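# Two robots move latched power supplies into tote on staging bench

## Task

r1 begins in the work room and r2 begins in the store room, which holds the tote; the connecting door is locked, but a service window stands open. Remove both power supplies from their cages on the work bench, where each is held by a latch that its green lever frees, and set both completely inside the tote. The tote has to finish resting on the staging bench with nothing overhanging the bench edge. Finally release everything and move the robots away. The task fails if either robot tips over or finishes leaning.

## Robot and tools

Robots: r1 and r2 are identical Hello Robot Stretch 4 units. Each has an omni-wheel base, a mast carrying a lift, a telescoping arm that reaches forward, a wrist with yaw, pitch and roll joints, and a two-finger gripper. Each robot is about 1.6 m tall, and its base rim lies within 0.23 m of its base origin. Each carries four cameras: rX_head_camera, rX_head_left_camera, rX_head_right_camera and rX_wrist_camera, where X is 1 or 2.

Frames: the base frame sits on the floor below the base centre, with x forward, y to the left and z up. Each robot reports everything in its own frames, so only images, lidar_m and wrist_depth_mm reveal where one robot is relative to the other. The odometry frame is the base frame as it was when the scene began. hand_pose is a point between the open fingertips, expressed in the base frame; its printed value may be slightly off.

execute_actions: arguments are "actions", a list holding exactly one action or none, and optional "cameras", a list of camera names, or "all", or null; leaving it out gives every camera, and [] gives none. The action is an object keyed by "r1" and/or "r2". Each robot entry may contain "base", "joints", "pace" and "contact_limits", or else "end_of_arm" by itself. Everything in one action starts at once and may end at different times. An empty list only returns state and pictures.
- "base": exactly one relative move, measured from where the base last reported itself. translate_m drives straight, in metres, forward positive, -2 to 2. strafe_m slides sideways, in metres, left positive, -2 to 2. rotate_rad turns in place, in radians, counter-clockwise (left) positive, -3.2 to 3.2.
- "joints": absolute targets by name, not offsets. lift_m 0 to 1.2 m; arm_m 0 to 0.55 m of extension; wrist_yaw_rad -1.134 to 4.276 (0 straight ahead, positive left, 3.14 tucked back, above 3.4 may hit the arm); wrist_pitch_rad -1.117 to 4.259 (0 level, 1.57 pointing down); wrist_roll_rad -1.117 to 4.259 (0 keeps fingers level, positive turns clockwise viewed from behind); gripper_m -0.038 to 0.141 m, the fingertip gap, negative meaning the tips squeeze together. Joint targets outside range are clipped and reported; any other bad value or unknown key rejects the whole call.
- "pace": "slow", "default", "fast" or "max"; base speed 0.1, 0.3, 0.4, 0.6 m/s and turn rate 1, 2, 3, 4 rad/s, further reduced when the lift is high.
- "contact_limits": {"arm_m": value from 0 (gentlest) to 0.75 (firmest)}, default 0.5; the arm halts with a contact stop when it pushes past that.
- "end_of_arm": "enable_torque" restores any wrist or gripper motor that shut itself off.
Anything you omit may still be driving toward an earlier target. At the start, sending lift_m 0.4 with wrist_yaw_rad 0 unfolds the wrist.

wait: "seconds" from 0 to 10; commands nothing and returns state and images.
zoom_image: "camera" name and "region" [x0, y0, x1, y1] in pixels of that camera's most recent full image, origin top-left, at most 504 by 504.
read_manual: optional "section" ("licences"); returns licence text only.
finished_scene: "scene" is the integer number of the current scene; ends it irreversibly and reports success. The goal must already hold and remain held.

Result lines: base_status and joint_status say how each motion ended: "done", "off_target" (stopped short, may keep pushing), "contact_stop_at_<key>" (hit something; that part goes slack), "limit_stop_at_<name>" such as own_body or tilt, "time_out", "torque_fault" (wrist or gripper motor went limp; send enable_torque). A stop in one call cancels the rest of that reply's calls. on_its_own lists what happened without a command; "held at" is a target, not a position. lidar_m gives 12 distances in metres, sector 1 straight ahead, going counter-clockwise (4 left, 7 behind, 10 right); "-" means nothing seen or closer than 0.25 m; it misses glass and thin legs but sees table tops and the other robot. wrist_depth_mm is a 7 by 7 grid of depths, 100 to 2000 mm, from top-left. base_odometry counts wheel turns, so slip counts as travel; if turned_by_wheels and turned_by_imu differ by over about 0.1 rad, the base likely struck something. base_tilt is in degrees, forward and right positive, with a fixed bias up to about 1.5. motor_effort is percent of maximum, positive toward larger joint values, peak in brackets; for wheel_0..2 positive turns the base right.

Gripping: command a gap smaller than the object; going tighter squeezes harder and pulls it inward. Neither the gripper reading nor "done" proves a grasp; look for a clear rise in gripper effort or check images. If fingertips snag on a surface, lift.

Avoid: any robot-to-robot pressing (nothing reports it, and a few extra millimetres after touching presses hard); carrying more than 1 kg with arm_m above 0.2 while driving or turning, especially fast; strong pushes or pulls with a high gripper; driving a wheel onto low obstacles; wrist tilted up and rolled, which triggers own-body stops; dropping, slamming or shoving objects. When both robots hold one load, their travel can differ by about 3 cm per metre, which can tip them. Loose objects may occasionally get nudged by the environment.

Each tool is called by a JSON object that holds its "op" and its "data", one argument or row to a line.

## Session

{"op": "execute_actions", "data": {
  "actions": []
}}

Scene clock: 0.00 s.
r1.base_odometry: x=+0.000 y=+0.000 heading=+0.000 (m, m, rad; r1's odometry frame)
r1.turned_by_wheels: +0.000 (rad since the last result)
r1.turned_by_imu: +0.000 (rad since the last result)
r1.base_tilt: forward=+0.0 right=-0.3 (deg)
r1.lidar_m: 1.58 1.24 1.20 1.20 1.51 1.41 1.41 1.86 3.10 0.93 0.76 3.30
r1.base_status: not commanded
r1.joint_positions: lift_m=+0.231 arm_m=+0.001 wrist_yaw_rad=+3.044 wrist_pitch_rad=-0.013 wrist_roll_rad=+0.012 gripper_m=+0.057
r1.joint_status: not commanded
r1.motor_effort: lift_m=+21 arm_m=+0 wrist_yaw_rad=-1 wrist_pitch_rad=-6 wrist_roll_rad=-2 gripper_m=-3 wheel_0=+0 wheel_1=+0 wheel_2=+0 (%)
r1.hand_pose: x=-0.1067 y=+0.1152 z=+0.4126 quat_wxyz=(+0.049, +0.007, +0.005, +0.999) (m; r1's base frame)
r1.wrist_depth_mm: 114 136 1618 1499 1397 1308 1255 / 109 137 1618 1537 1397 1308 1255 / 116 138 1618 1499 1430 1336 1281 / 135 257 1576 1499 1430 1336 1255 / 1921 1708 1618 1537 1397 1397 1281 / 1255 1229 197 1205 196 1308 1281 / 904 878 960 - 960 891 904
r2.base_odometry: x=+0.000 y=+0.000 heading=+0.000 (m, m, rad; r2's odometry frame)
r2.turned_by_wheels: +0.000 (rad since the last result)
r2.turned_by_imu: +0.000 (rad since the last result)
r2.base_tilt: forward=+0.1 right=-0.2 (deg)
r2.lidar_m: 1.24 1.62 3.91 1.27 1.69 3.10 1.21 0.86 0.82 0.86 1.18 1.15
r2.base_status: not commanded
r2.joint_positions: lift_m=+0.227 arm_m=+0.002 wrist_yaw_rad=+3.208 wrist_pitch_rad=+0.012 wrist_roll_rad=+0.012 gripper_m=+0.057
r2.joint_status: not commanded
r2.motor_effort: lift_m=+20 arm_m=+0 wrist_yaw_rad=+0 wrist_pitch_rad=-7 wrist_roll_rad=-3 gripper_m=-3 wheel_0=-1 wheel_1=+0 wheel_2=+0 (%)
r2.hand_pose: x=-0.1211 y=+0.0680 z=+0.4013 quat_wxyz=(-0.033, -0.006, +0.006, +0.999) (m; r2's base frame)
r2.wrist_depth_mm: - 137 234 1756 - - - / - 110 136 1756 - - - / - 112 137 1756 - - - / - 127 154 1708 - - - / 191 946 1229 1756 - - - / 209 976 195 1464 202 1366 1308 / 208 931 991 108 1008 878 917
pictures: r1_head_camera, r1_head_left_camera, r1_head_right_camera, r1_wrist_camera, r2_head_camera, r2_head_left_camera, r2_head_right_camera, r2_wrist_camera
Images, in order (width x height): r1_head_camera 420x560, r1_head_left_camera 420x672, r1_head_right_camera 420x672, r1_wrist_camera 616x392, r2_head_camera 420x560, r2_head_left_camera 420x672, r2_head_right_camera 420x672, r2_wrist_camera 616x392.

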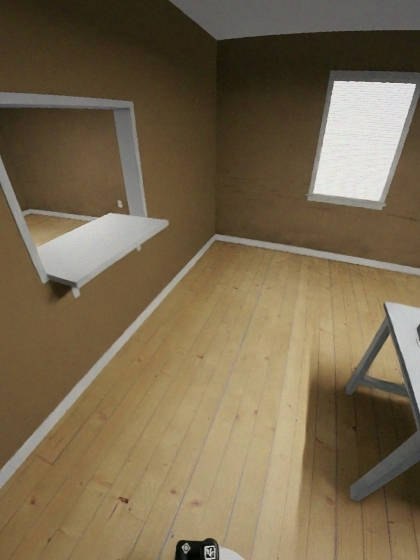

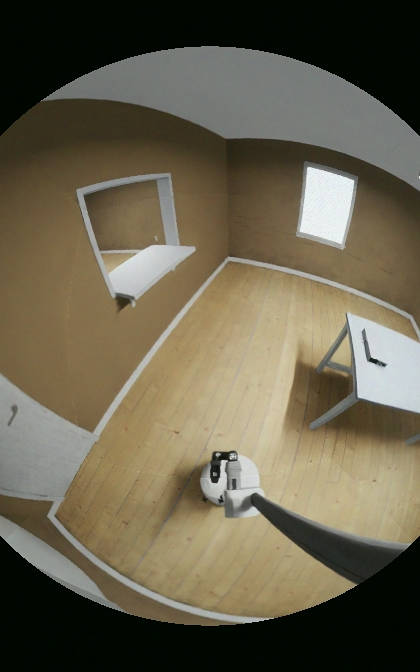

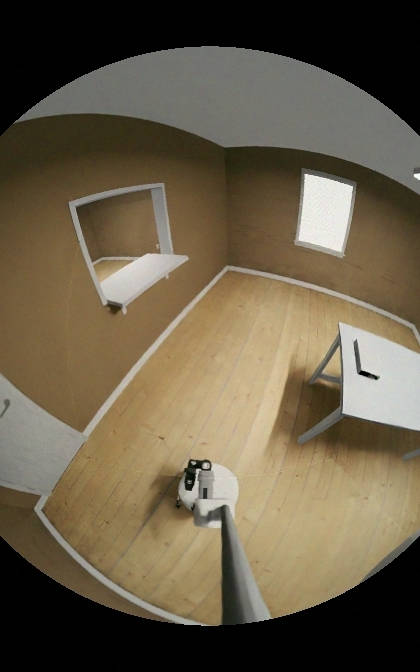

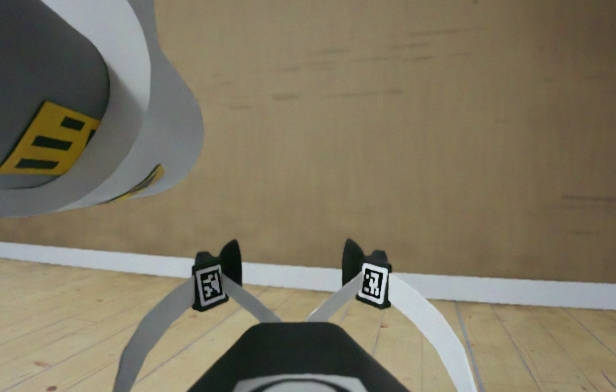

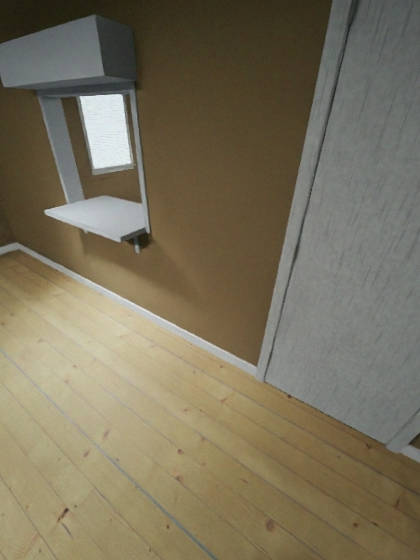

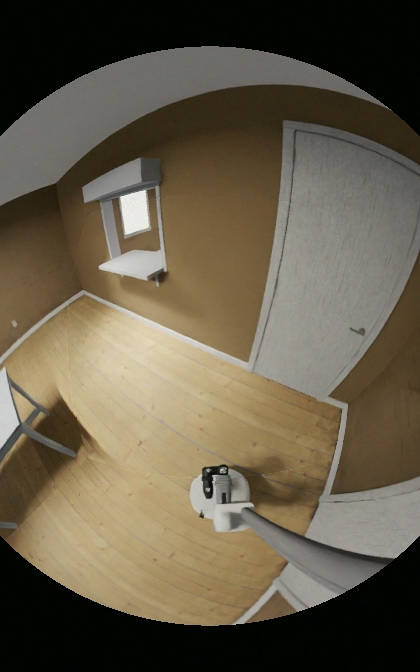

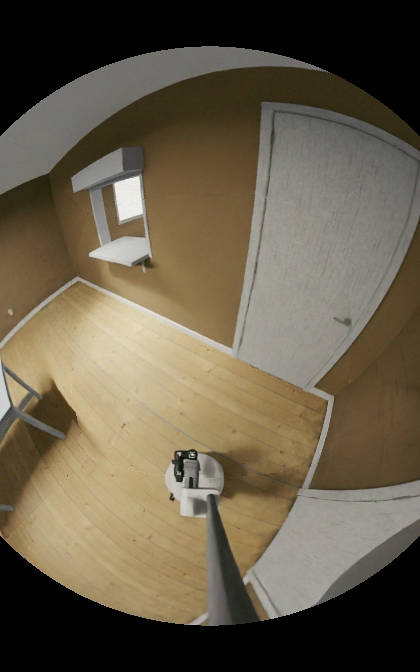

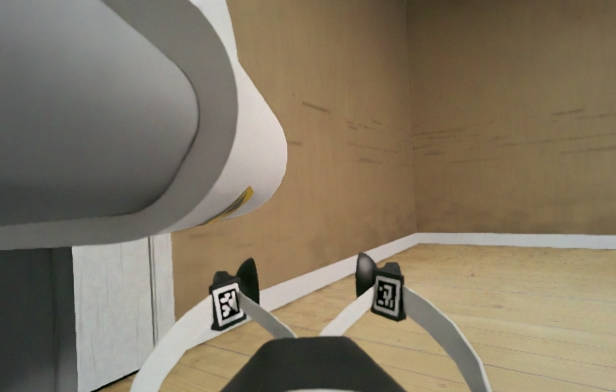

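{"op": "execute_actions", "data": {
  "actions": [
    {"r1":{"base":{"rotate_rad":-1.2},"joints":{"lift_m":0.75,"wrist_yaw_rad":0}},"r2":{"base":{"rotate_rad":1.6},"joints":{"lift_m":0.75,"wrist_yaw_rad":0}}}
  ],
  "cameras": ["r1_head_camera","r1_head_left_camera","r1_wrist_camera","r2_head_camera","r2_head_left_camera","r2_wrist_camera"]
}}

Scene clock: 3.20 s.
r1.base_odometry: x=+0.000 y=+0.000 heading=-1.200 (m, m, rad; r1's odometry frame)
r1.turned_by_wheels: -1.200 (rad since the last result)
r1.turned_by_imu: -1.214 (rad since the last result)
r1.base_tilt: forward=+0.0 right=-0.4 (deg)
r1.lidar_m: 0.76 1.07 2.37 1.22 1.21 1.20 1.40 1.41 1.42 1.69 2.97 1.19
r1.base_status: done
r1.joint_positions: lift_m=+0.750 arm_m=+0.001 wrist_yaw_rad=+0.000 wrist_pitch_rad=-0.013 wrist_roll_rad=+0.012 gripper_m=+0.057
r1.joint_status: all done
r1.motor_effort: lift_m=+23(23) arm_m=+0(0) wrist_yaw_rad=-2(9) wrist_pitch_rad=-8(8) wrist_roll_rad=-2(1) gripper_m=-2(2) wheel_0=+1(3) wheel_1=+1(8) wheel_2=+0(6) (%)
r1.hand_pose: x=+0.4603 y=-0.0873 z=+0.9317 quat_wxyz=(+1.000, +0.006, -0.006, +0.000) (m; r1's base frame)
r1.wrist_depth_mm: - - - - - - - / - - - - - - - / - - - - - - - / - - - - - - - / - 960 917 1078 1098 - - / - 759 197 668 197 - - / 1921 1042 621 - - 1756 1863
r2.base_odometry: x=+0.000 y=+0.000 heading=+1.599 (m, m, rad; r2's odometry frame)
r2.turned_by_wheels: +1.599 (rad since the last result)
r2.turned_by_imu: +1.614 (rad since the last result)
r2.base_tilt: forward=+0.0 right=-0.2 (deg)
r2.lidar_m: 1.26 1.70 3.06 1.21 0.82 0.81 0.84 1.19 1.16 1.25 1.61 1.94
r2.base_status: done
r2.joint_positions: lift_m=+0.750 arm_m=+0.002 wrist_yaw_rad=+0.000 wrist_pitch_rad=+0.012 wrist_roll_rad=+0.012 gripper_m=+0.057
r2.joint_status: all done
r2.motor_effort: lift_m=+22(23) arm_m=+0(0) wrist_yaw_rad=-1(5) wrist_pitch_rad=-7(7) wrist_roll_rad=-2(1) gripper_m=-2(2) wheel_0=-5(9) wheel_1=-3(8) wheel_2=-4(12) (%)
r2.hand_pose: x=+0.4610 y=-0.0873 z=+0.9244 quat_wxyz=(+1.000, +0.006, +0.006, +0.000) (m; r2's base frame)
r2.wrist_depth_mm: - - - - - - - / - - - - - - - / - - - - - - - / - - - - - - - / - - 1464 1336 - - - / - - 195 1138 202 - - / - - - 108 - 1808 1921
pictures: r1_head_camera, r1_head_left_camera, r1_wrist_camera, r2_head_camera, r2_head_left_camera, r2_wrist_camera
camera_calibration (this result's frames):
r1_wrist_camera: T_world_to_cam=[[-0.0330581, -0.999408, -0.00950603, -0.0711886], [-0.0281462, 0.0104384, -0.999549, 0.991041], [0.999057, -0.0327756, -0.0284746, -0.207859], [0, 0, 0, 1]] pos_world=[0.233203, -0.088304, 0.983999]
r2_wrist_camera: T_world_to_cam=[[-0.0126082, -0.998817, -0.046964, -0.0423736], [-0.00991274, 0.0470903, -0.998841, 0.9944], [0.999871, -0.012128, -0.0104947, -0.219649], [0, 0, 0, 1]] pos_world=[0.228944, -0.0918139, 0.988952]
Images, in order (width x height): r1_head_camera 420x560, r1_head_left_camera 420x672, r1_wrist_camera 616x392, r2_head_camera 420x560, r2_head_left_camera 420x672, r2_wrist_camera 616x392.

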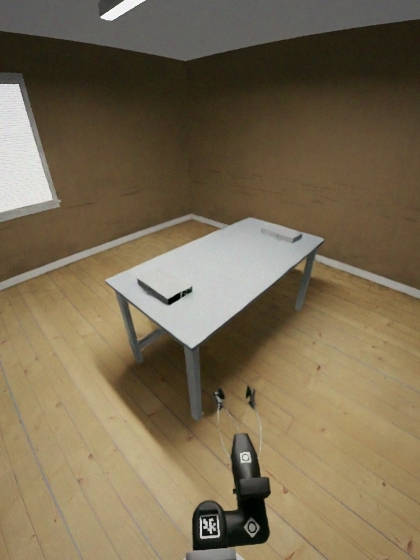

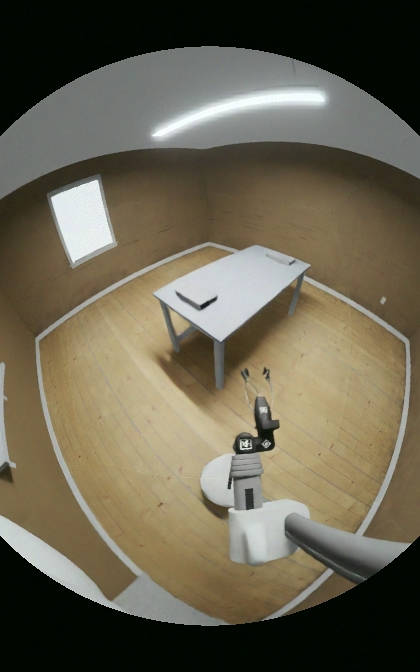

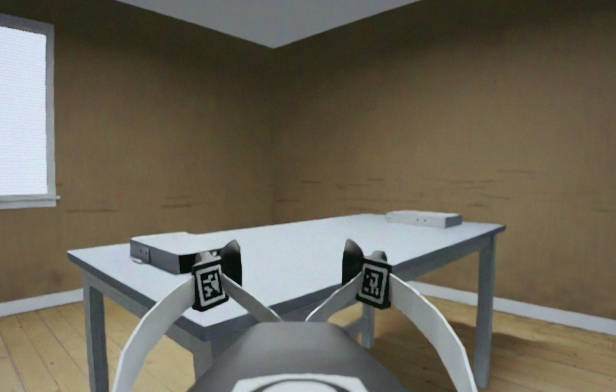

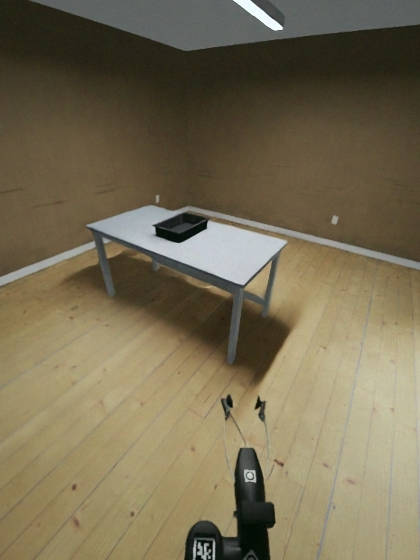

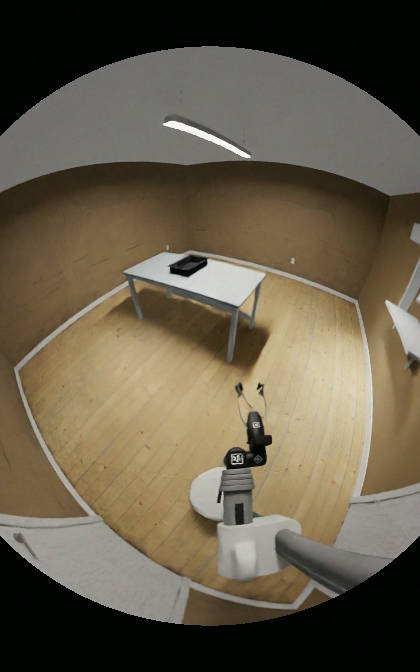

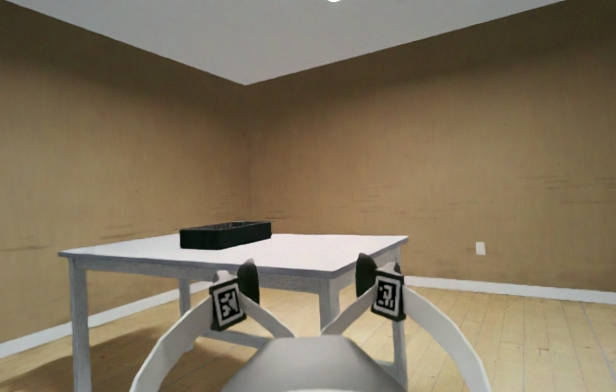

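{"op": "zoom_image", "data": {
  "camera": "r1_head_camera",
  "region": [100, 200, 340, 360]
}}

{"op": "zoom_image", "data": {
  "camera": "r1_head_camera",
  "region": [130, 260, 210, 315]
}}

Region (100, 200, 340, 360) of r1_head_camera's 420x560 image, scaled by 2.100, with more detail than that image has.

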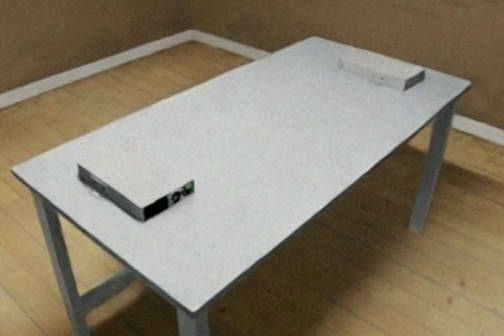

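Region (130, 260, 210, 315) of r1_head_camera's 420x560 image, scaled by 6.300, with more detail than that image has; it fills the top 346 rows of this view, and the rest is white.

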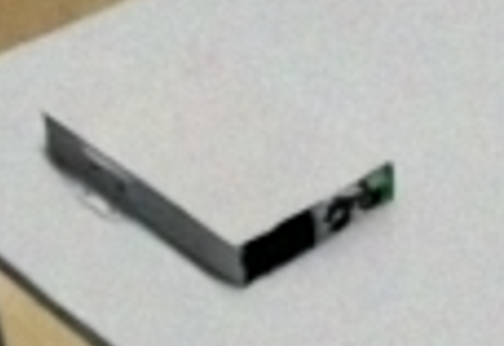

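{"op": "execute_actions", "data": {
  "actions": [
    {"r1":{"base":{"rotate_rad":0.78},"pace":"fast"},"r2":{"base":{"rotate_rad":-2.13},"pace":"fast"}}
  ],
  "cameras": []
}}

{"op": "execute_actions", "data": {
  "actions": [
    {"r1":{"base":{"strafe_m":-0.645},"joints":{"lift_m":0.68,"gripper_m":0.1},"pace":"fast"},"r2":{"base":{"strafe_m":1.7},"joints":{"lift_m":0.9},"pace":"fast"}}
  ],
  "cameras": ["r1_head_camera","r1_wrist_camera","r2_head_camera","r2_wrist_camera"]
}}

Scene clock: 6.63 s.
r1.base_odometry: x=+0.000 y=+0.000 heading=-0.420 (m, m, rad; r1's odometry frame)
r1.turned_by_wheels: +0.780 (rad since the last result)
r1.turned_by_imu: +0.790 (rad since the last result)
r1.base_tilt: forward=+0.0 right=-0.3 (deg)
r1.lidar_m: 3.31 1.41 1.22 1.20 1.19 1.46 1.40 1.47 2.06 3.09 0.81 0.76
r1.base_status: done
r1.joint_positions: lift_m=+0.750 arm_m=+0.001 wrist_yaw_rad=+0.000 wrist_pitch_rad=-0.013 wrist_roll_rad=+0.012 gripper_m=+0.057
r1.joint_status: not commanded
r1.motor_effort: lift_m=+21(23) arm_m=+0(0) wrist_yaw_rad=-1(3) wrist_pitch_rad=-6(7) wrist_roll_rad=+1(2) gripper_m=-3(2) wheel_0=-2(7) wheel_1=+0(9) wheel_2=+0(8) (%)
r1.hand_pose: x=+0.4603 y=-0.0874 z=+0.9318 quat_wxyz=(+1.000, +0.006, -0.006, +0.000) (m; r1's base frame)
r1.wrist_depth_mm: 1921 - - - - - - / 1921 - - - - - - / 1863 - - - - - - / 1863 - - - - - - / 1863 - - - - 1025 831 / 1921 - 196 - 197 1042 640 / 1808 1863 - - - 1808 1756
r2.base_odometry: x=+0.000 y=+0.000 heading=-0.530 (m, m, rad; r2's odometry frame)
r2.turned_by_wheels: -2.129 (rad since the last result)
r2.turned_by_imu: -2.148 (rad since the last result)
r2.base_tilt: forward=+0.1 right=-0.2 (deg)
r2.lidar_m: 1.16 1.22 1.61 3.89 1.25 1.65 3.13 1.22 0.87 0.81 0.85 1.22
r2.base_status: done
r2.joint_positions: lift_m=+0.750 arm_m=+0.002 wrist_yaw_rad=+0.000 wrist_pitch_rad=+0.012 wrist_roll_rad=+0.012 gripper_m=+0.057
r2.joint_status: not commanded
r2.motor_effort: lift_m=+20(22) arm_m=+0(0) wrist_yaw_rad=+0(1) wrist_pitch_rad=-7(6) wrist_roll_rad=+0(1) gripper_m=-2(3) wheel_0=+4(9) wheel_1=+2(10) wheel_2=+3(11) (%)
r2.hand_pose: x=+0.4610 y=-0.0874 z=+0.9245 quat_wxyz=(+1.000, +0.006, +0.006, +0.000) (m; r2's base frame)
r2.wrist_depth_mm: 960 960 931 946 946 960 960 / 960 960 931 946 946 946 960 / 960 960 946 946 946 946 960 / 960 960 931 946 946 946 960 / 960 960 946 946 946 946 960 / 960 976 195 946 202 946 960 / 960 960 946 108 946 931 960
pictures: none
No camera images: the call's "cameras" was empty. Leave "cameras" out to get every camera's image.

Scene clock: 12.13 s.
r1.base_odometry: x=-0.263 y=-0.589 heading=-0.420 (m, m, rad; r1's odometry frame)
r1.turned_by_wheels: +0.000 (rad since the last result)
r1.turned_by_imu: +0.003 (rad since the last result)
r1.base_tilt: forward=+0.0 right=-0.4 (deg)
r1.lidar_m: 0.56 2.30 1.78 1.84 1.92 1.49 1.41 1.47 2.06 2.45 0.82 0.59
r1.base_status: done
r1.joint_positions: lift_m=+0.680 arm_m=+0.001 wrist_yaw_rad=+0.000 wrist_pitch_rad=-0.013 wrist_roll_rad=+0.012 gripper_m=+0.100
r1.joint_status: all done
r1.motor_effort: lift_m=+18(20) arm_m=+0(0) wrist_yaw_rad=-1(3) wrist_pitch_rad=-7(7) wrist_roll_rad=-2(1) gripper_m=-2(4) wheel_0=+0(6) wheel_1=+0(12) wheel_2=-1(1) (%)
r1.hand_pose: x=+0.4603 y=-0.0874 z=+0.8620 quat_wxyz=(+1.000, +0.006, -0.006, +0.000) (m; r1's base frame)
r1.wrist_depth_mm: - - - - - - - / - - - - - - - / - - - - - - - / - - - - - - - / - - 654 621 723 723 707 / - 377 357 387 357 413 407 / 1661 338 342 - 351 351 394
r2.base_odometry: x=+0.860 y=+1.466 heading=-0.530 (m, m, rad; r2's odometry frame)
r2.turned_by_wheels: +0.000 (rad since the last result)
r2.turned_by_imu: +0.003 (rad since the last result)
r2.base_tilt: forward=+0.1 right=-0.2 (deg)
r2.lidar_m: 0.96 0.99 1.74 2.22 2.28 0.52 0.49 0.53 0.74 2.53 1.72 1.01
r2.base_status: done
r2.joint_positions: lift_m=+0.900 arm_m=+0.002 wrist_yaw_rad=+0.000 wrist_pitch_rad=+0.012 wrist_roll_rad=+0.012 gripper_m=+0.057
r2.joint_status: all done
r2.motor_effort: lift_m=+22(23) arm_m=+0(0) wrist_yaw_rad=+0(0) wrist_pitch_rad=-6(7) wrist_roll_rad=-3(3) gripper_m=-2(4) wheel_0=-1(14) wheel_1=+0(13) wheel_2=+0(3) (%)
r2.hand_pose: x=+0.4610 y=-0.0874 z=+1.0744 quat_wxyz=(+1.000, +0.006, +0.006, +0.000) (m; r2's base frame)
r2.wrist_depth_mm: 960 - - - 1060 960 976 / 960 - - - - 960 976 / 960 - - - - 976 960 / 976 - - - - 976 976 / 976 1281 - - 991 976 976 / 960 831 195 759 202 976 960 / 976 976 976 108 976 976 976
pictures: r1_head_camera, r1_wrist_camera, r2_head_camera, r2_wrist_camera
camera_calibration (this result's frames):
r1_wrist_camera: T_world_to_cam=[[-0.0333899, -0.999397, -0.00950645, -0.0717932], [-0.0281428, 0.0104481, -0.999549, 0.921429], [0.999046, -0.0331074, -0.0284747, -0.209842], [0, 0, 0, 1]] pos_world=[0.233176, -0.0883244, 0.914356]
r2_wrist_camera: T_world_to_cam=[[-0.0131136, -0.998811, -0.0469633, -0.03524], [-0.00988872, 0.0470945, -0.998841, 1.14427], [0.999865, -0.012634, -0.0104945, -0.218083], [0, 0, 0, 1]] pos_world=[0.228907, -0.0918424, 1.139]
Images, in order (width x height): r1_head_camera 420x560, r1_wrist_camera 616x392, r2_head_camera 420x560, r2_wrist_camera 616x392.

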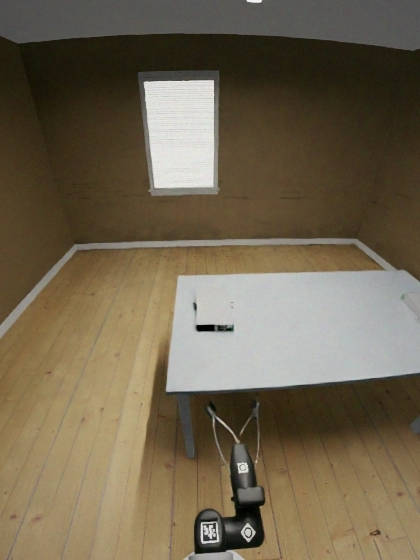

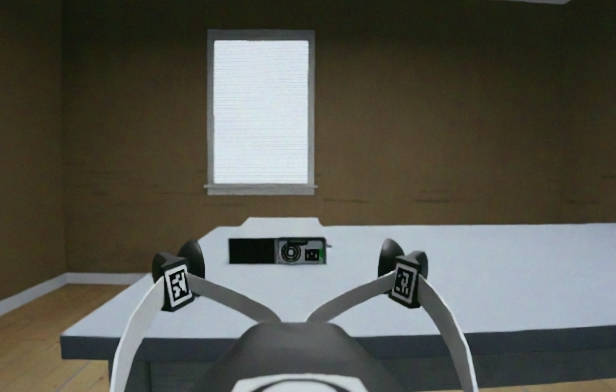

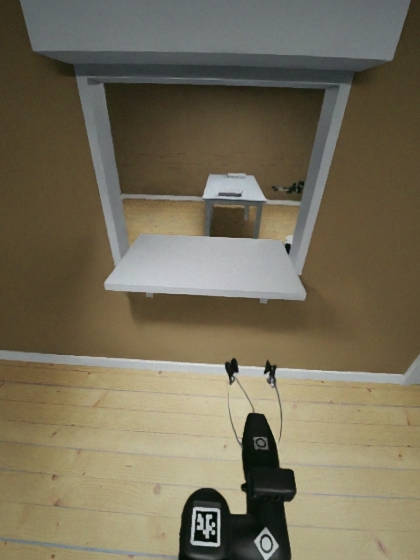

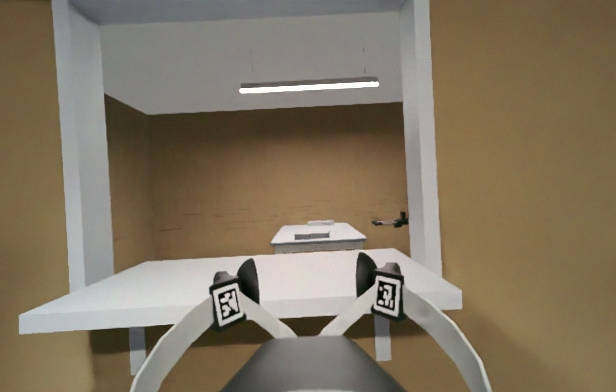

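{"op": "execute_actions", "data": {
  "actions": [
    {"r1":{"joints":{"arm_m":0.25,"gripper_m":0.141,"wrist_pitch_rad":0.15}}}
  ],
  "cameras": ["r1_head_camera","r1_wrist_camera"]
}}

{"op": "zoom_image", "data": {
  "camera": "r1_wrist_camera",
  "region": [220, 170, 380, 280]
}}

Scene clock: 14.20 s.
r1.base_odometry: x=-0.263 y=-0.589 heading=-0.420 (m, m, rad; r1's odometry frame)
r1.turned_by_wheels: +0.000 (rad since the last result)
r1.turned_by_imu: +0.000 (rad since the last result)
r1.base_tilt: forward=+0.0 right=-0.4 (deg)
r1.lidar_m: 0.56 2.30 1.79 1.85 1.90 1.49 1.40 1.46 2.06 2.46 0.81 0.57
r1.base_status: not commanded
r1.joint_positions: lift_m=+0.680 arm_m=+0.248 wrist_yaw_rad=+0.000 wrist_pitch_rad=+0.152 wrist_roll_rad=+0.012 gripper_m=+0.141
r1.joint_status: all done
r1.motor_effort: lift_m=+18(18) arm_m=+9(9) wrist_yaw_rad=-3(2) wrist_pitch_rad=-7(6) wrist_roll_rad=-2(2) gripper_m=+1(1) wheel_0=+0(0) wheel_1=+0(0) wheel_2=+0(0) (%)
r1.hand_pose: x=+0.7044 y=-0.0874 z=+0.8147 quat_wxyz=(+0.997, +0.006, +0.076, +0.000) (m; r1's base frame)
r1.wrist_depth_mm: - - - - - - - / - - - - - - - / - - - - - - - / - - 488 418 634 634 647 / - 366 373 377 377 377 377 / 258 236 238 253 240 251 266 / 204 202 214 - 216 205 209
r2.base_odometry: x=+0.860 y=+1.466 heading=-0.530 (m, m, rad; r2's odometry frame)
r2.turned_by_wheels: +0.000 (rad since the last result)
r2.turned_by_imu: +0.001 (rad since the last result)
r2.base_tilt: forward=+0.1 right=-0.2 (deg)
r2.lidar_m: 0.97 1.03 1.71 2.20 2.29 0.52 0.47 0.53 0.76 2.52 1.74 1.03
r2.base_status: not commanded
r2.joint_positions: lift_m=+0.900 arm_m=+0.002 wrist_yaw_rad=+0.000 wrist_pitch_rad=+0.012 wrist_roll_rad=+0.012 gripper_m=+0.057
r2.joint_status: not commanded
r2.motor_effort: lift_m=+22(21) arm_m=+0(1) wrist_yaw_rad=+0(0) wrist_pitch_rad=-7(6) wrist_roll_rad=-2(2) gripper_m=-4(2) wheel_0=-1(1) wheel_1=+0(0) wheel_2=+0(0) (%)
r2.hand_pose: x=+0.4610 y=-0.0874 z=+1.0744 quat_wxyz=(+1.000, +0.006, +0.006, +0.000) (m; r2's base frame)
r2.wrist_depth_mm: 960 - - - 1060 960 976 / 960 - - - - 976 976 / 976 - - - - 960 960 / 960 - - - - 976 976 / 976 1281 - - 1008 976 976 / 960 831 195 759 202 976 976 / 960 976 976 108 960 976 976
pictures: r1_head_camera, r1_wrist_camera
camera_calibration (this result's frames):
r1_wrist_camera: T_world_to_cam=[[-0.0342746, -0.999405, -0.00391537, -0.0679604], [-0.191663, 0.0104179, -0.981406, 0.981375], [0.980862, -0.0328868, -0.191906, -0.309111], [0, 0, 0, 1]] pos_world=[0.488959, -0.0883095, 0.90354]
Images, in order (width x height): r1_head_camera 420x560, r1_wrist_camera 616x392.

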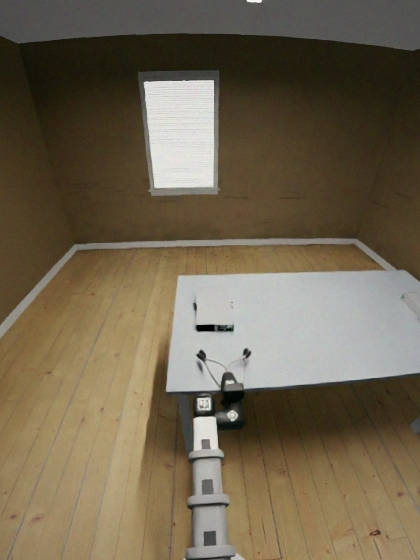

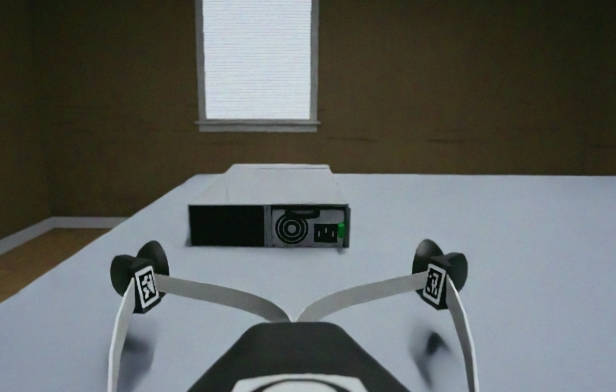

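Region (220, 170, 380, 280) of r1_wrist_camera's 616x392 image, scaled by 3.150; it fills the top 346 rows of this view, and the rest is white.

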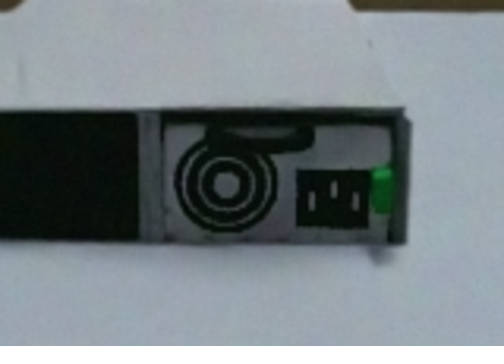

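{"op": "zoom_image", "data": {
  "camera": "r1_head_camera",
  "region": [185, 280, 265, 370]
}}

Region (185, 280, 265, 370) of r1_head_camera's 420x560 image, scaled by 5.600, with more detail than that image has.

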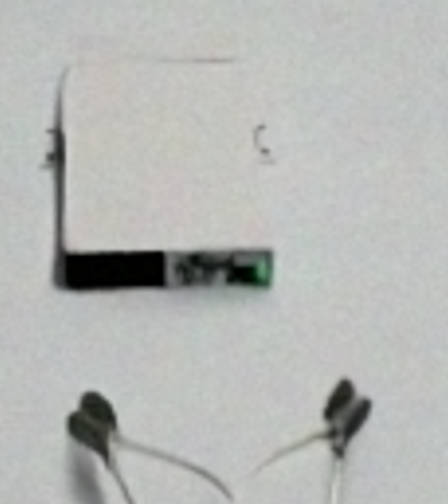

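{"op": "execute_actions", "data": {
  "actions": [
    {"r1":{"base":{"strafe_m":-0.021},"joints":{"lift_m":0.735,"gripper_m":0.09}}}
  ],
  "cameras": []
}}

{"op": "execute_actions", "data": {
  "actions": [
    {"r1":{"joints":{"arm_m":0.345,"wrist_pitch_rad":0.35}}}
  ],
  "cameras": ["r1_head_camera","r1_wrist_camera"]
}}

Scene clock: 16.47 s.
r1.base_odometry: x=-0.272 y=-0.608 heading=-0.420 (m, m, rad; r1's odometry frame)
r1.turned_by_wheels: +0.000 (rad since the last result)
r1.turned_by_imu: +0.000 (rad since the last result)
r1.base_tilt: forward=-0.1 right=-0.3 (deg)
r1.lidar_m: 0.56 0.60 1.81 1.86 1.91 1.49 1.41 1.49 2.07 2.42 0.80 0.58
r1.base_status: done
r1.joint_positions: lift_m=+0.735 arm_m=+0.248 wrist_yaw_rad=+0.000 wrist_pitch_rad=+0.152 wrist_roll_rad=+0.012 gripper_m=+0.090
r1.joint_status: all done
r1.motor_effort: lift_m=+22(24) arm_m=+9(9) wrist_yaw_rad=-1(2) wrist_pitch_rad=-7(7) wrist_roll_rad=+0(2) gripper_m=-1(1) wheel_0=-1(7) wheel_1=+1(4) wheel_2=-1(1) (%)
r1.hand_pose: x=+0.7044 y=-0.0874 z=+0.8693 quat_wxyz=(+0.997, +0.006, +0.076, +0.000) (m; r1's base frame)
r1.wrist_depth_mm: - - - - - - - / - - - - - - - / - - - - - - - / - - - 778 - - - / - 564 430 433 525 530 525 / 1808 343 330 353 334 373 370 / 283 283 300 - 303 287 296
r2.base_odometry: x=+0.860 y=+1.466 heading=-0.530 (m, m, rad; r2's odometry frame)
r2.turned_by_wheels: +0.000 (rad since the last result)
r2.turned_by_imu: +0.001 (rad since the last result)
r2.base_tilt: forward=+0.1 right=-0.2 (deg)
r2.lidar_m: 0.95 1.00 1.71 2.20 2.32 0.51 0.49 0.53 0.77 2.52 1.70 1.02
r2.base_status: not commanded
r2.joint_positions: lift_m=+0.900 arm_m=+0.002 wrist_yaw_rad=+0.000 wrist_pitch_rad=+0.012 wrist_roll_rad=+0.012 gripper_m=+0.057
r2.joint_status: not commanded
r2.motor_effort: lift_m=+22(22) arm_m=+0(0) wrist_yaw_rad=+0(0) wrist_pitch_rad=-6(7) wrist_roll_rad=-4(3) gripper_m=-3(3) wheel_0=-1(1) wheel_1=+0(0) wheel_2=+0(0) (%)
r2.hand_pose: x=+0.4610 y=-0.0874 z=+1.0744 quat_wxyz=(+1.000, +0.006, +0.006, +0.000) (m; r2's base frame)
r2.wrist_depth_mm: 960 - - - 1060 976 960 / 960 - - - - 976 960 / 976 - - - - 960 976 / 960 - - - - 960 976 / 960 1281 - - 1008 976 960 / 960 820 195 759 202 976 976 / 960 960 976 108 960 976 960
pictures: none
No camera images: the call's "cameras" was empty. Leave "cameras" out to get every camera's image.

Scene clock: 17.73 s.
r1.base_odometry: x=-0.272 y=-0.608 heading=-0.420 (m, m, rad; r1's odometry frame)
r1.turned_by_wheels: +0.000 (rad since the last result)
r1.turned_by_imu: +0.000 (rad since the last result)
r1.base_tilt: forward=-0.1 right=-0.3 (deg)
r1.lidar_m: 0.56 0.59 1.79 1.86 1.94 1.47 1.42 1.46 2.06 2.44 0.79 0.58
r1.base_status: not commanded
r1.joint_positions: lift_m=+0.735 arm_m=+0.343 wrist_yaw_rad=+0.000 wrist_pitch_rad=+0.352 wrist_roll_rad=+0.012 gripper_m=+0.090
r1.joint_status: all done
r1.motor_effort: lift_m=+23(23) arm_m=+9(11) wrist_yaw_rad=-2(0) wrist_pitch_rad=-6(5) wrist_roll_rad=+0(0) gripper_m=-1(0) wheel_0=-1(2) wheel_1=+1(1) wheel_2=-1(1) (%)
r1.hand_pose: x=+0.7851 y=-0.0874 z=+0.8136 quat_wxyz=(+0.985, +0.006, +0.175, -0.001) (m; r1's base frame)
r1.wrist_depth_mm: - - - - - - - / - - - - - - - / - - 480 530 668 676 699 / - 394 338 320 436 442 445 / 315 315 304 304 325 329 327 / 249 243 236 249 239 259 260 / 210 211 220 - 223 214 218
r2.base_odometry: x=+0.860 y=+1.466 heading=-0.530 (m, m, rad; r2's odometry frame)
r2.turned_by_wheels: +0.000 (rad since the last result)
r2.turned_by_imu: +0.000 (rad since the last result)
r2.base_tilt: forward=+0.1 right=-0.2 (deg)
r2.lidar_m: 0.96 1.02 1.72 2.20 2.30 0.52 0.50 0.54 0.74 2.54 1.72 1.01
r2.base_status: not commanded
r2.joint_positions: lift_m=+0.900 arm_m=+0.002 wrist_yaw_rad=+0.000 wrist_pitch_rad=+0.012 wrist_roll_rad=+0.012 gripper_m=+0.057
r2.joint_status: not commanded
r2.motor_effort: lift_m=+22(22) arm_m=+0(0) wrist_yaw_rad=+0(0) wrist_pitch_rad=-6(7) wrist_roll_rad=-3(2) gripper_m=-2(3) wheel_0=-1(1) wheel_1=+0(0) wheel_2=+0(0) (%)
r2.hand_pose: x=+0.4610 y=-0.0874 z=+1.0744 quat_wxyz=(+1.000, +0.006, +0.006, +0.000) (m; r2's base frame)
r2.wrist_depth_mm: 946 - - - 1060 960 960 / 960 - - - - 960 976 / 960 - - - - 976 976 / 960 - - - - 960 976 / 960 1281 - - 1008 976 960 / 976 831 195 759 202 976 976 / 960 976 960 108 960 976 976
pictures: r1_head_camera, r1_wrist_camera
camera_calibration (this result's frames):
r1_wrist_camera: T_world_to_cam=[[-0.0343747, -0.999405, 0.00299126, -0.070745], [-0.382556, 0.0103929, -0.923874, 1.09884], [0.923293, -0.0329022, -0.382685, -0.188013], [0, 0, 0, 1]] pos_world=[0.591527, -0.088309, 0.943451]
Images, in order (width x height): r1_head_camera 420x560, r1_wrist_camera 616x392.

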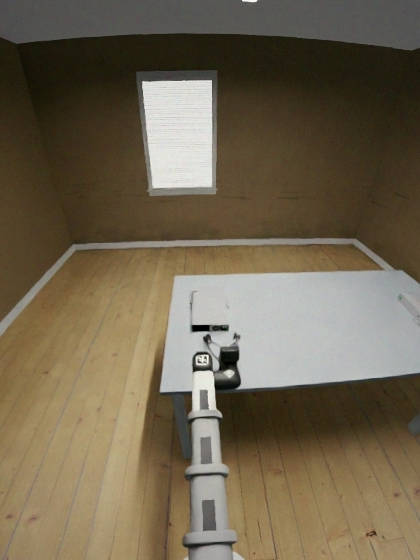

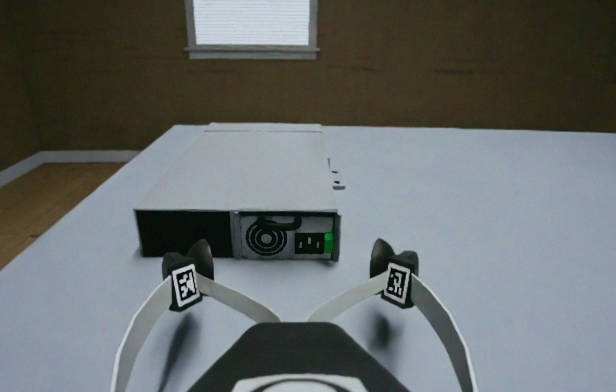

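{"op": "execute_actions", "data": {
  "actions": [
    {"r1":{"joints":{"arm_m":0.395,"gripper_m":0.08},"contact_limits":{"arm_m":0.12},"pace":"slow"}}
  ],
  "cameras": ["r1_wrist_camera"]
}}

Scene clock: 19.60 s.
r1.base_odometry: x=-0.272 y=-0.608 heading=-0.420 (m, m, rad; r1's odometry frame)
r1.turned_by_wheels: +0.000 (rad since the last result)
r1.turned_by_imu: +0.000 (rad since the last result)
r1.base_tilt: forward=-0.1 right=-0.3 (deg)
r1.lidar_m: 0.57 0.60 1.84 1.86 1.95 1.49 1.41 1.48 2.06 2.42 0.82 0.58
r1.base_status: not commanded
r1.joint_positions: lift_m=+0.735 arm_m=+0.393 wrist_yaw_rad=+0.000 wrist_pitch_rad=+0.352 wrist_roll_rad=+0.012 gripper_m=+0.080
r1.joint_status: all done
r1.motor_effort: lift_m=+23(23) arm_m=+9(8) wrist_yaw_rad=-2(3) wrist_pitch_rad=-6(5) wrist_roll_rad=-1(2) gripper_m=-1(2) wheel_0=-1(1) wheel_1=+1(1) wheel_2=-1(1) (%)
r1.contact_limits: arm_m 0.12
r1.hand_pose: x=+0.8351 y=-0.0874 z=+0.8136 quat_wxyz=(+0.985, +0.006, +0.175, -0.001) (m; r1's base frame)
r1.wrist_depth_mm: - - - - - - - / - - - - - - - / - - 473 585 668 676 699 / - 397 315 320 436 439 449 / 312 286 250 252 312 329 329 / 250 242 236 249 240 259 257 / 209 210 220 - 223 214 217
r2.base_odometry: x=+0.860 y=+1.466 heading=-0.530 (m, m, rad; r2's odometry frame)
r2.turned_by_wheels: +0.000 (rad since the last result)
r2.turned_by_imu: +0.000 (rad since the last result)
r2.base_tilt: forward=+0.1 right=-0.2 (deg)
r2.lidar_m: 0.96 1.02 1.69 2.21 2.29 0.51 0.50 0.54 0.74 2.52 1.70 1.02
r2.base_status: not commanded
r2.joint_positions: lift_m=+0.900 arm_m=+0.002 wrist_yaw_rad=+0.000 wrist_pitch_rad=+0.012 wrist_roll_rad=+0.012 gripper_m=+0.057
r2.joint_status: not commanded
r2.motor_effort: lift_m=+22(22) arm_m=+0(0) wrist_yaw_rad=+0(0) wrist_pitch_rad=-7(7) wrist_roll_rad=-4(2) gripper_m=-1(2) wheel_0=-1(1) wheel_1=-1(0) wheel_2=+0(0) (%)
r2.hand_pose: x=+0.4610 y=-0.0874 z=+1.0744 quat_wxyz=(+1.000, +0.006, +0.006, +0.000) (m; r2's base frame)
r2.wrist_depth_mm: 960 - - - 1060 976 960 / 960 - - - - 976 976 / 960 - - - - 976 960 / 976 - - - - 960 976 / 976 1281 - - 1008 960 976 / 960 831 195 759 202 976 960 / 976 960 976 108 976 976 976
pictures: r1_wrist_camera
camera_calibration (this result's frames):
r1_wrist_camera: T_world_to_cam=[[-0.0344115, -0.999403, 0.00299134, -0.0690061], [-0.382555, 0.0104069, -0.923874, 1.11796], [0.923292, -0.0329363, -0.382685, -0.234161], [0, 0, 0, 1]] pos_world=[0.641506, -0.0883118, 0.943451]
Images, in order (width x height): r1_wrist_camera 616x392.

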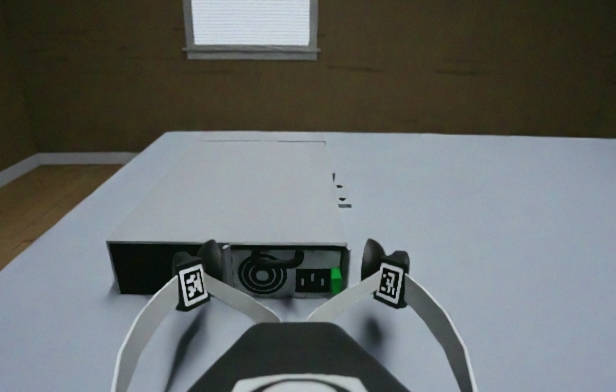

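{"op": "execute_actions", "data": {
  "actions": [
    {"r1":{"joints":{"arm_m":0.375,"lift_m":0.731}}}
  ],
  "cameras": []
}}

{"op": "execute_actions", "data": {
  "actions": [
    {"r1":{"joints":{"gripper_m":0.066}}}
  ],
  "cameras": ["r1_wrist_camera"]
}}

Scene clock: 20.47 s.
r1.base_odometry: x=-0.272 y=-0.608 heading=-0.420 (m, m, rad; r1's odometry frame)
r1.turned_by_wheels: +0.000 (rad since the last result)
r1.turned_by_imu: +0.000 (rad since the last result)
r1.base_tilt: forward=+0.0 right=-0.4 (deg)
r1.lidar_m: 0.57 0.62 1.83 1.86 1.94 1.47 1.41 1.47 2.08 2.43 0.82 0.58
r1.base_status: not commanded
r1.joint_positions: lift_m=+0.731 arm_m=+0.377 wrist_yaw_rad=+0.000 wrist_pitch_rad=+0.352 wrist_roll_rad=+0.012 gripper_m=+0.080
r1.joint_status: all done
r1.motor_effort: lift_m=+18(21) arm_m=-9(13) wrist_yaw_rad=-1(2) wrist_pitch_rad=-6(6) wrist_roll_rad=-1(3) gripper_m=-1(2) wheel_0=-1(1) wheel_1=+1(1) wheel_2=-1(1) (%)
r1.hand_pose: x=+0.8184 y=-0.0874 z=+0.8100 quat_wxyz=(+0.985, +0.006, +0.175, -0.001) (m; r1's base frame)
r1.wrist_depth_mm: - - - - - - - / - - - - - - - / - - 462 512 647 661 683 / - 387 307 312 427 436 436 / 306 294 267 270 307 320 320 / 245 238 231 244 235 255 254 / 205 206 214 - 219 209 214
r2.base_odometry: x=+0.860 y=+1.466 heading=-0.530 (m, m, rad; r2's odometry frame)
r2.turned_by_wheels: +0.000 (rad since the last result)
r2.turned_by_imu: +0.000 (rad since the last result)
r2.base_tilt: forward=+0.1 right=-0.2 (deg)
r2.lidar_m: 0.96 1.02 1.70 2.20 2.29 0.54 0.51 0.51 0.73 2.49 1.70 1.02
r2.base_status: not commanded
r2.joint_positions: lift_m=+0.900 arm_m=+0.002 wrist_yaw_rad=+0.000 wrist_pitch_rad=+0.012 wrist_roll_rad=+0.012 gripper_m=+0.057
r2.joint_status: not commanded
r2.motor_effort: lift_m=+22(22) arm_m=+0(0) wrist_yaw_rad=+0(0) wrist_pitch_rad=-6(6) wrist_roll_rad=-3(1) gripper_m=-3(3) wheel_0=-1(1) wheel_1=-1(0) wheel_2=+0(0) (%)
r2.hand_pose: x=+0.4610 y=-0.0874 z=+1.0744 quat_wxyz=(+1.000, +0.006, +0.006, +0.000) (m; r2's base frame)
r2.wrist_depth_mm: 960 - - - 1042 976 960 / 960 - - - - 960 976 / 960 - - - - 960 976 / 960 - - - - 976 960 / 960 1281 - - 1008 976 960 / 960 831 195 759 202 976 976 / 960 976 976 108 960 960 976
pictures: none
No camera images: the call's "cameras" was empty. Leave "cameras" out to get every camera's image.

Scene clock: 21.30 s.
r1.base_odometry: x=-0.272 y=-0.608 heading=-0.420 (m, m, rad; r1's odometry frame)
r1.turned_by_wheels: +0.000 (rad since the last result)
r1.turned_by_imu: +0.000 (rad since the last result)
r1.base_tilt: forward=+0.0 right=-0.4 (deg)
r1.lidar_m: 0.55 0.60 1.82 1.85 1.93 1.47 1.41 1.48 2.08 2.44 0.82 0.59
r1.base_status: not commanded
r1.joint_positions: lift_m=+0.731 arm_m=+0.377 wrist_yaw_rad=+0.000 wrist_pitch_rad=+0.352 wrist_roll_rad=+0.012 gripper_m=+0.066
r1.joint_status: all done
r1.motor_effort: lift_m=+18(18) arm_m=-9(9) wrist_yaw_rad=-1(2) wrist_pitch_rad=-6(6) wrist_roll_rad=-1(3) gripper_m=-1(2) wheel_0=-1(1) wheel_1=+1(1) wheel_2=-1(1) (%)
r1.hand_pose: x=+0.8184 y=-0.0874 z=+0.8100 quat_wxyz=(+0.985, +0.006, +0.175, -0.001) (m; r1's base frame)
r1.wrist_depth_mm: - - - - - - - / - - - - - - - / - - 462 517 647 668 683 / - 384 306 312 427 436 442 / 306 294 268 270 306 322 322 / 246 247 231 244 202 254 254 / 206 206 215 - 217 209 213
r2.base_odometry: x=+0.860 y=+1.466 heading=-0.530 (m, m, rad; r2's odometry frame)
r2.turned_by_wheels: +0.000 (rad since the last result)
r2.turned_by_imu: +0.000 (rad since the last result)
r2.base_tilt: forward=+0.1 right=-0.2 (deg)
r2.lidar_m: 0.96 1.02 1.75 2.20 2.30 0.53 0.50 0.53 0.72 2.52 1.70 1.01
r2.base_status: not commanded
r2.joint_positions: lift_m=+0.900 arm_m=+0.002 wrist_yaw_rad=+0.000 wrist_pitch_rad=+0.012 wrist_roll_rad=+0.012 gripper_m=+0.057
r2.joint_status: not commanded
r2.motor_effort: lift_m=+22(22) arm_m=+0(0) wrist_yaw_rad=+0(0) wrist_pitch_rad=-7(6) wrist_roll_rad=-2(3) gripper_m=-2(2) wheel_0=-1(1) wheel_1=+0(0) wheel_2=+0(0) (%)
r2.hand_pose: x=+0.4610 y=-0.0874 z=+1.0744 quat_wxyz=(+1.000, +0.006, +0.006, +0.000) (m; r2's base frame)
r2.wrist_depth_mm: 960 - - - 1060 976 960 / 960 - - - - 976 976 / 976 - - - - 960 960 / 960 - - - - 976 960 / 976 1281 - - 1008 960 976 / 976 831 195 759 202 976 976 / 960 976 976 108 960 960 976
pictures: r1_wrist_camera
camera_calibration (this result's frames):
r1_wrist_camera: T_world_to_cam=[[-0.0345139, -0.9994, 0.00299326, -0.0695155], [-0.382608, 0.0104462, -0.923852, 1.10823], [0.923266, -0.033031, -0.382739, -0.22007], [0, 0, 0, 1]] pos_world=[0.624802, -0.0883198, 0.939821]
Images, in order (width x height): r1_wrist_camera 616x392.

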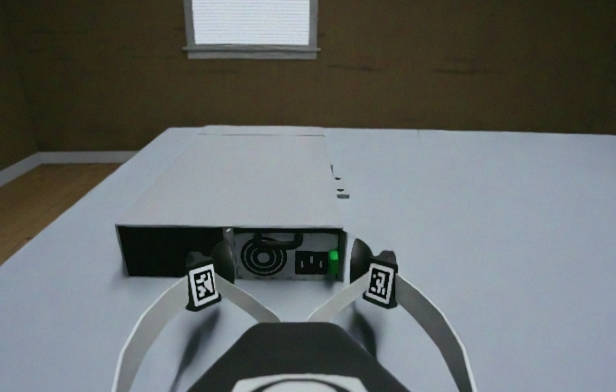

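{"op": "execute_actions", "data": {
  "actions": [
    {"r1":{"joints":{"arm_m":0.41,"gripper_m":0.061},"contact_limits":{"arm_m":0.1},"pace":"slow"}}
  ],
  "cameras": ["r1_wrist_camera"]
}}

Scene clock: 22.87 s.
r1.base_odometry: x=-0.272 y=-0.608 heading=-0.420 (m, m, rad; r1's odometry frame)
r1.turned_by_wheels: +0.000 (rad since the last result)
r1.turned_by_imu: +0.000 (rad since the last result)
r1.base_tilt: forward=-0.1 right=-0.3 (deg)
r1.lidar_m: 0.56 0.61 1.82 1.86 1.93 1.47 1.41 1.49 2.07 2.44 0.80 0.58
r1.base_status: not commanded
r1.joint_positions: lift_m=+0.731 arm_m=+0.406 wrist_yaw_rad=-0.005 wrist_pitch_rad=+0.359 wrist_roll_rad=+0.011 gripper_m=+0.061
r1.joint_status: arm_m contact_stop (moved +0.030 of +0.033); the others done
r1.on_its_own: arm_m is slack since a contact_stop; wrist_pitch_rad is at rest, and its effort (-27) is outside its rest range (-23 to +23)
r1.motor_effort: lift_m=+18(18) arm_m=+0(13) wrist_yaw_rad=+12(12) wrist_pitch_rad=-27(27) wrist_roll_rad=+1(3) gripper_m=-1(2) wheel_0=+0(1) wheel_1=+3(3) wheel_2=-7(7) (%)
r1.contact_limits: arm_m 0.1
r1.hand_pose: x=+0.8469 y=-0.0887 z=+0.8081 quat_wxyz=(+0.984, +0.006, +0.178, -0.003) (m; r1's base frame)
r1.wrist_depth_mm: - - - - - - - / - - - - - - - / - - 442 488 621 634 654 / - 353 297 301 415 421 427 / 300 265 237 238 312 317 314 / 241 233 226 238 230 249 248 / 202 202 211 - 215 206 209
r2.base_odometry: x=+0.860 y=+1.466 heading=-0.530 (m, m, rad; r2's odometry frame)
r2.turned_by_wheels: +0.000 (rad since the last result)
r2.turned_by_imu: +0.000 (rad since the last result)
r2.base_tilt: forward=+0.1 right=-0.2 (deg)
r2.lidar_m: 0.97 1.02 1.75 2.20 2.30 0.53 0.49 0.54 0.70 2.53 1.71 1.01
r2.base_status: not commanded
r2.joint_positions: lift_m=+0.900 arm_m=+0.002 wrist_yaw_rad=+0.000 wrist_pitch_rad=+0.012 wrist_roll_rad=+0.012 gripper_m=+0.057
r2.joint_status: not commanded
r2.motor_effort: lift_m=+22(22) arm_m=+0(0) wrist_yaw_rad=+0(0) wrist_pitch_rad=-6(6) wrist_roll_rad=-2(2) gripper_m=-2(3) wheel_0=-1(1) wheel_1=+0(0) wheel_2=+0(0) (%)
r2.hand_pose: x=+0.4610 y=-0.0874 z=+1.0744 quat_wxyz=(+1.000, +0.006, +0.006, +0.000) (m; r2's base frame)
r2.wrist_depth_mm: 960 - - - 1060 960 976 / 960 - - - - 960 976 / 960 - - - - 960 960 / 976 - - - - 960 960 / 960 1281 - - 1008 976 960 / 960 831 195 768 202 960 976 / 960 976 976 108 976 976 976
pictures: r1_wrist_camera
camera_calibration (this result's frames):
r1_wrist_camera: T_world_to_cam=[[-0.0388239, -0.999238, 0.00405652, -0.0669729], [-0.389106, 0.0113787, -0.921123, 1.12076], [0.920374, -0.03734, -0.389251, -0.239836], [0, 0, 0, 1]] pos_world=[0.654234, -0.0886302, 0.939273]
Images, in order (width x height): r1_wrist_camera 616x392.

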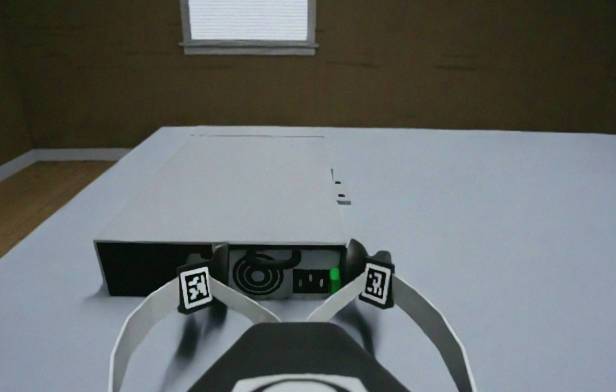

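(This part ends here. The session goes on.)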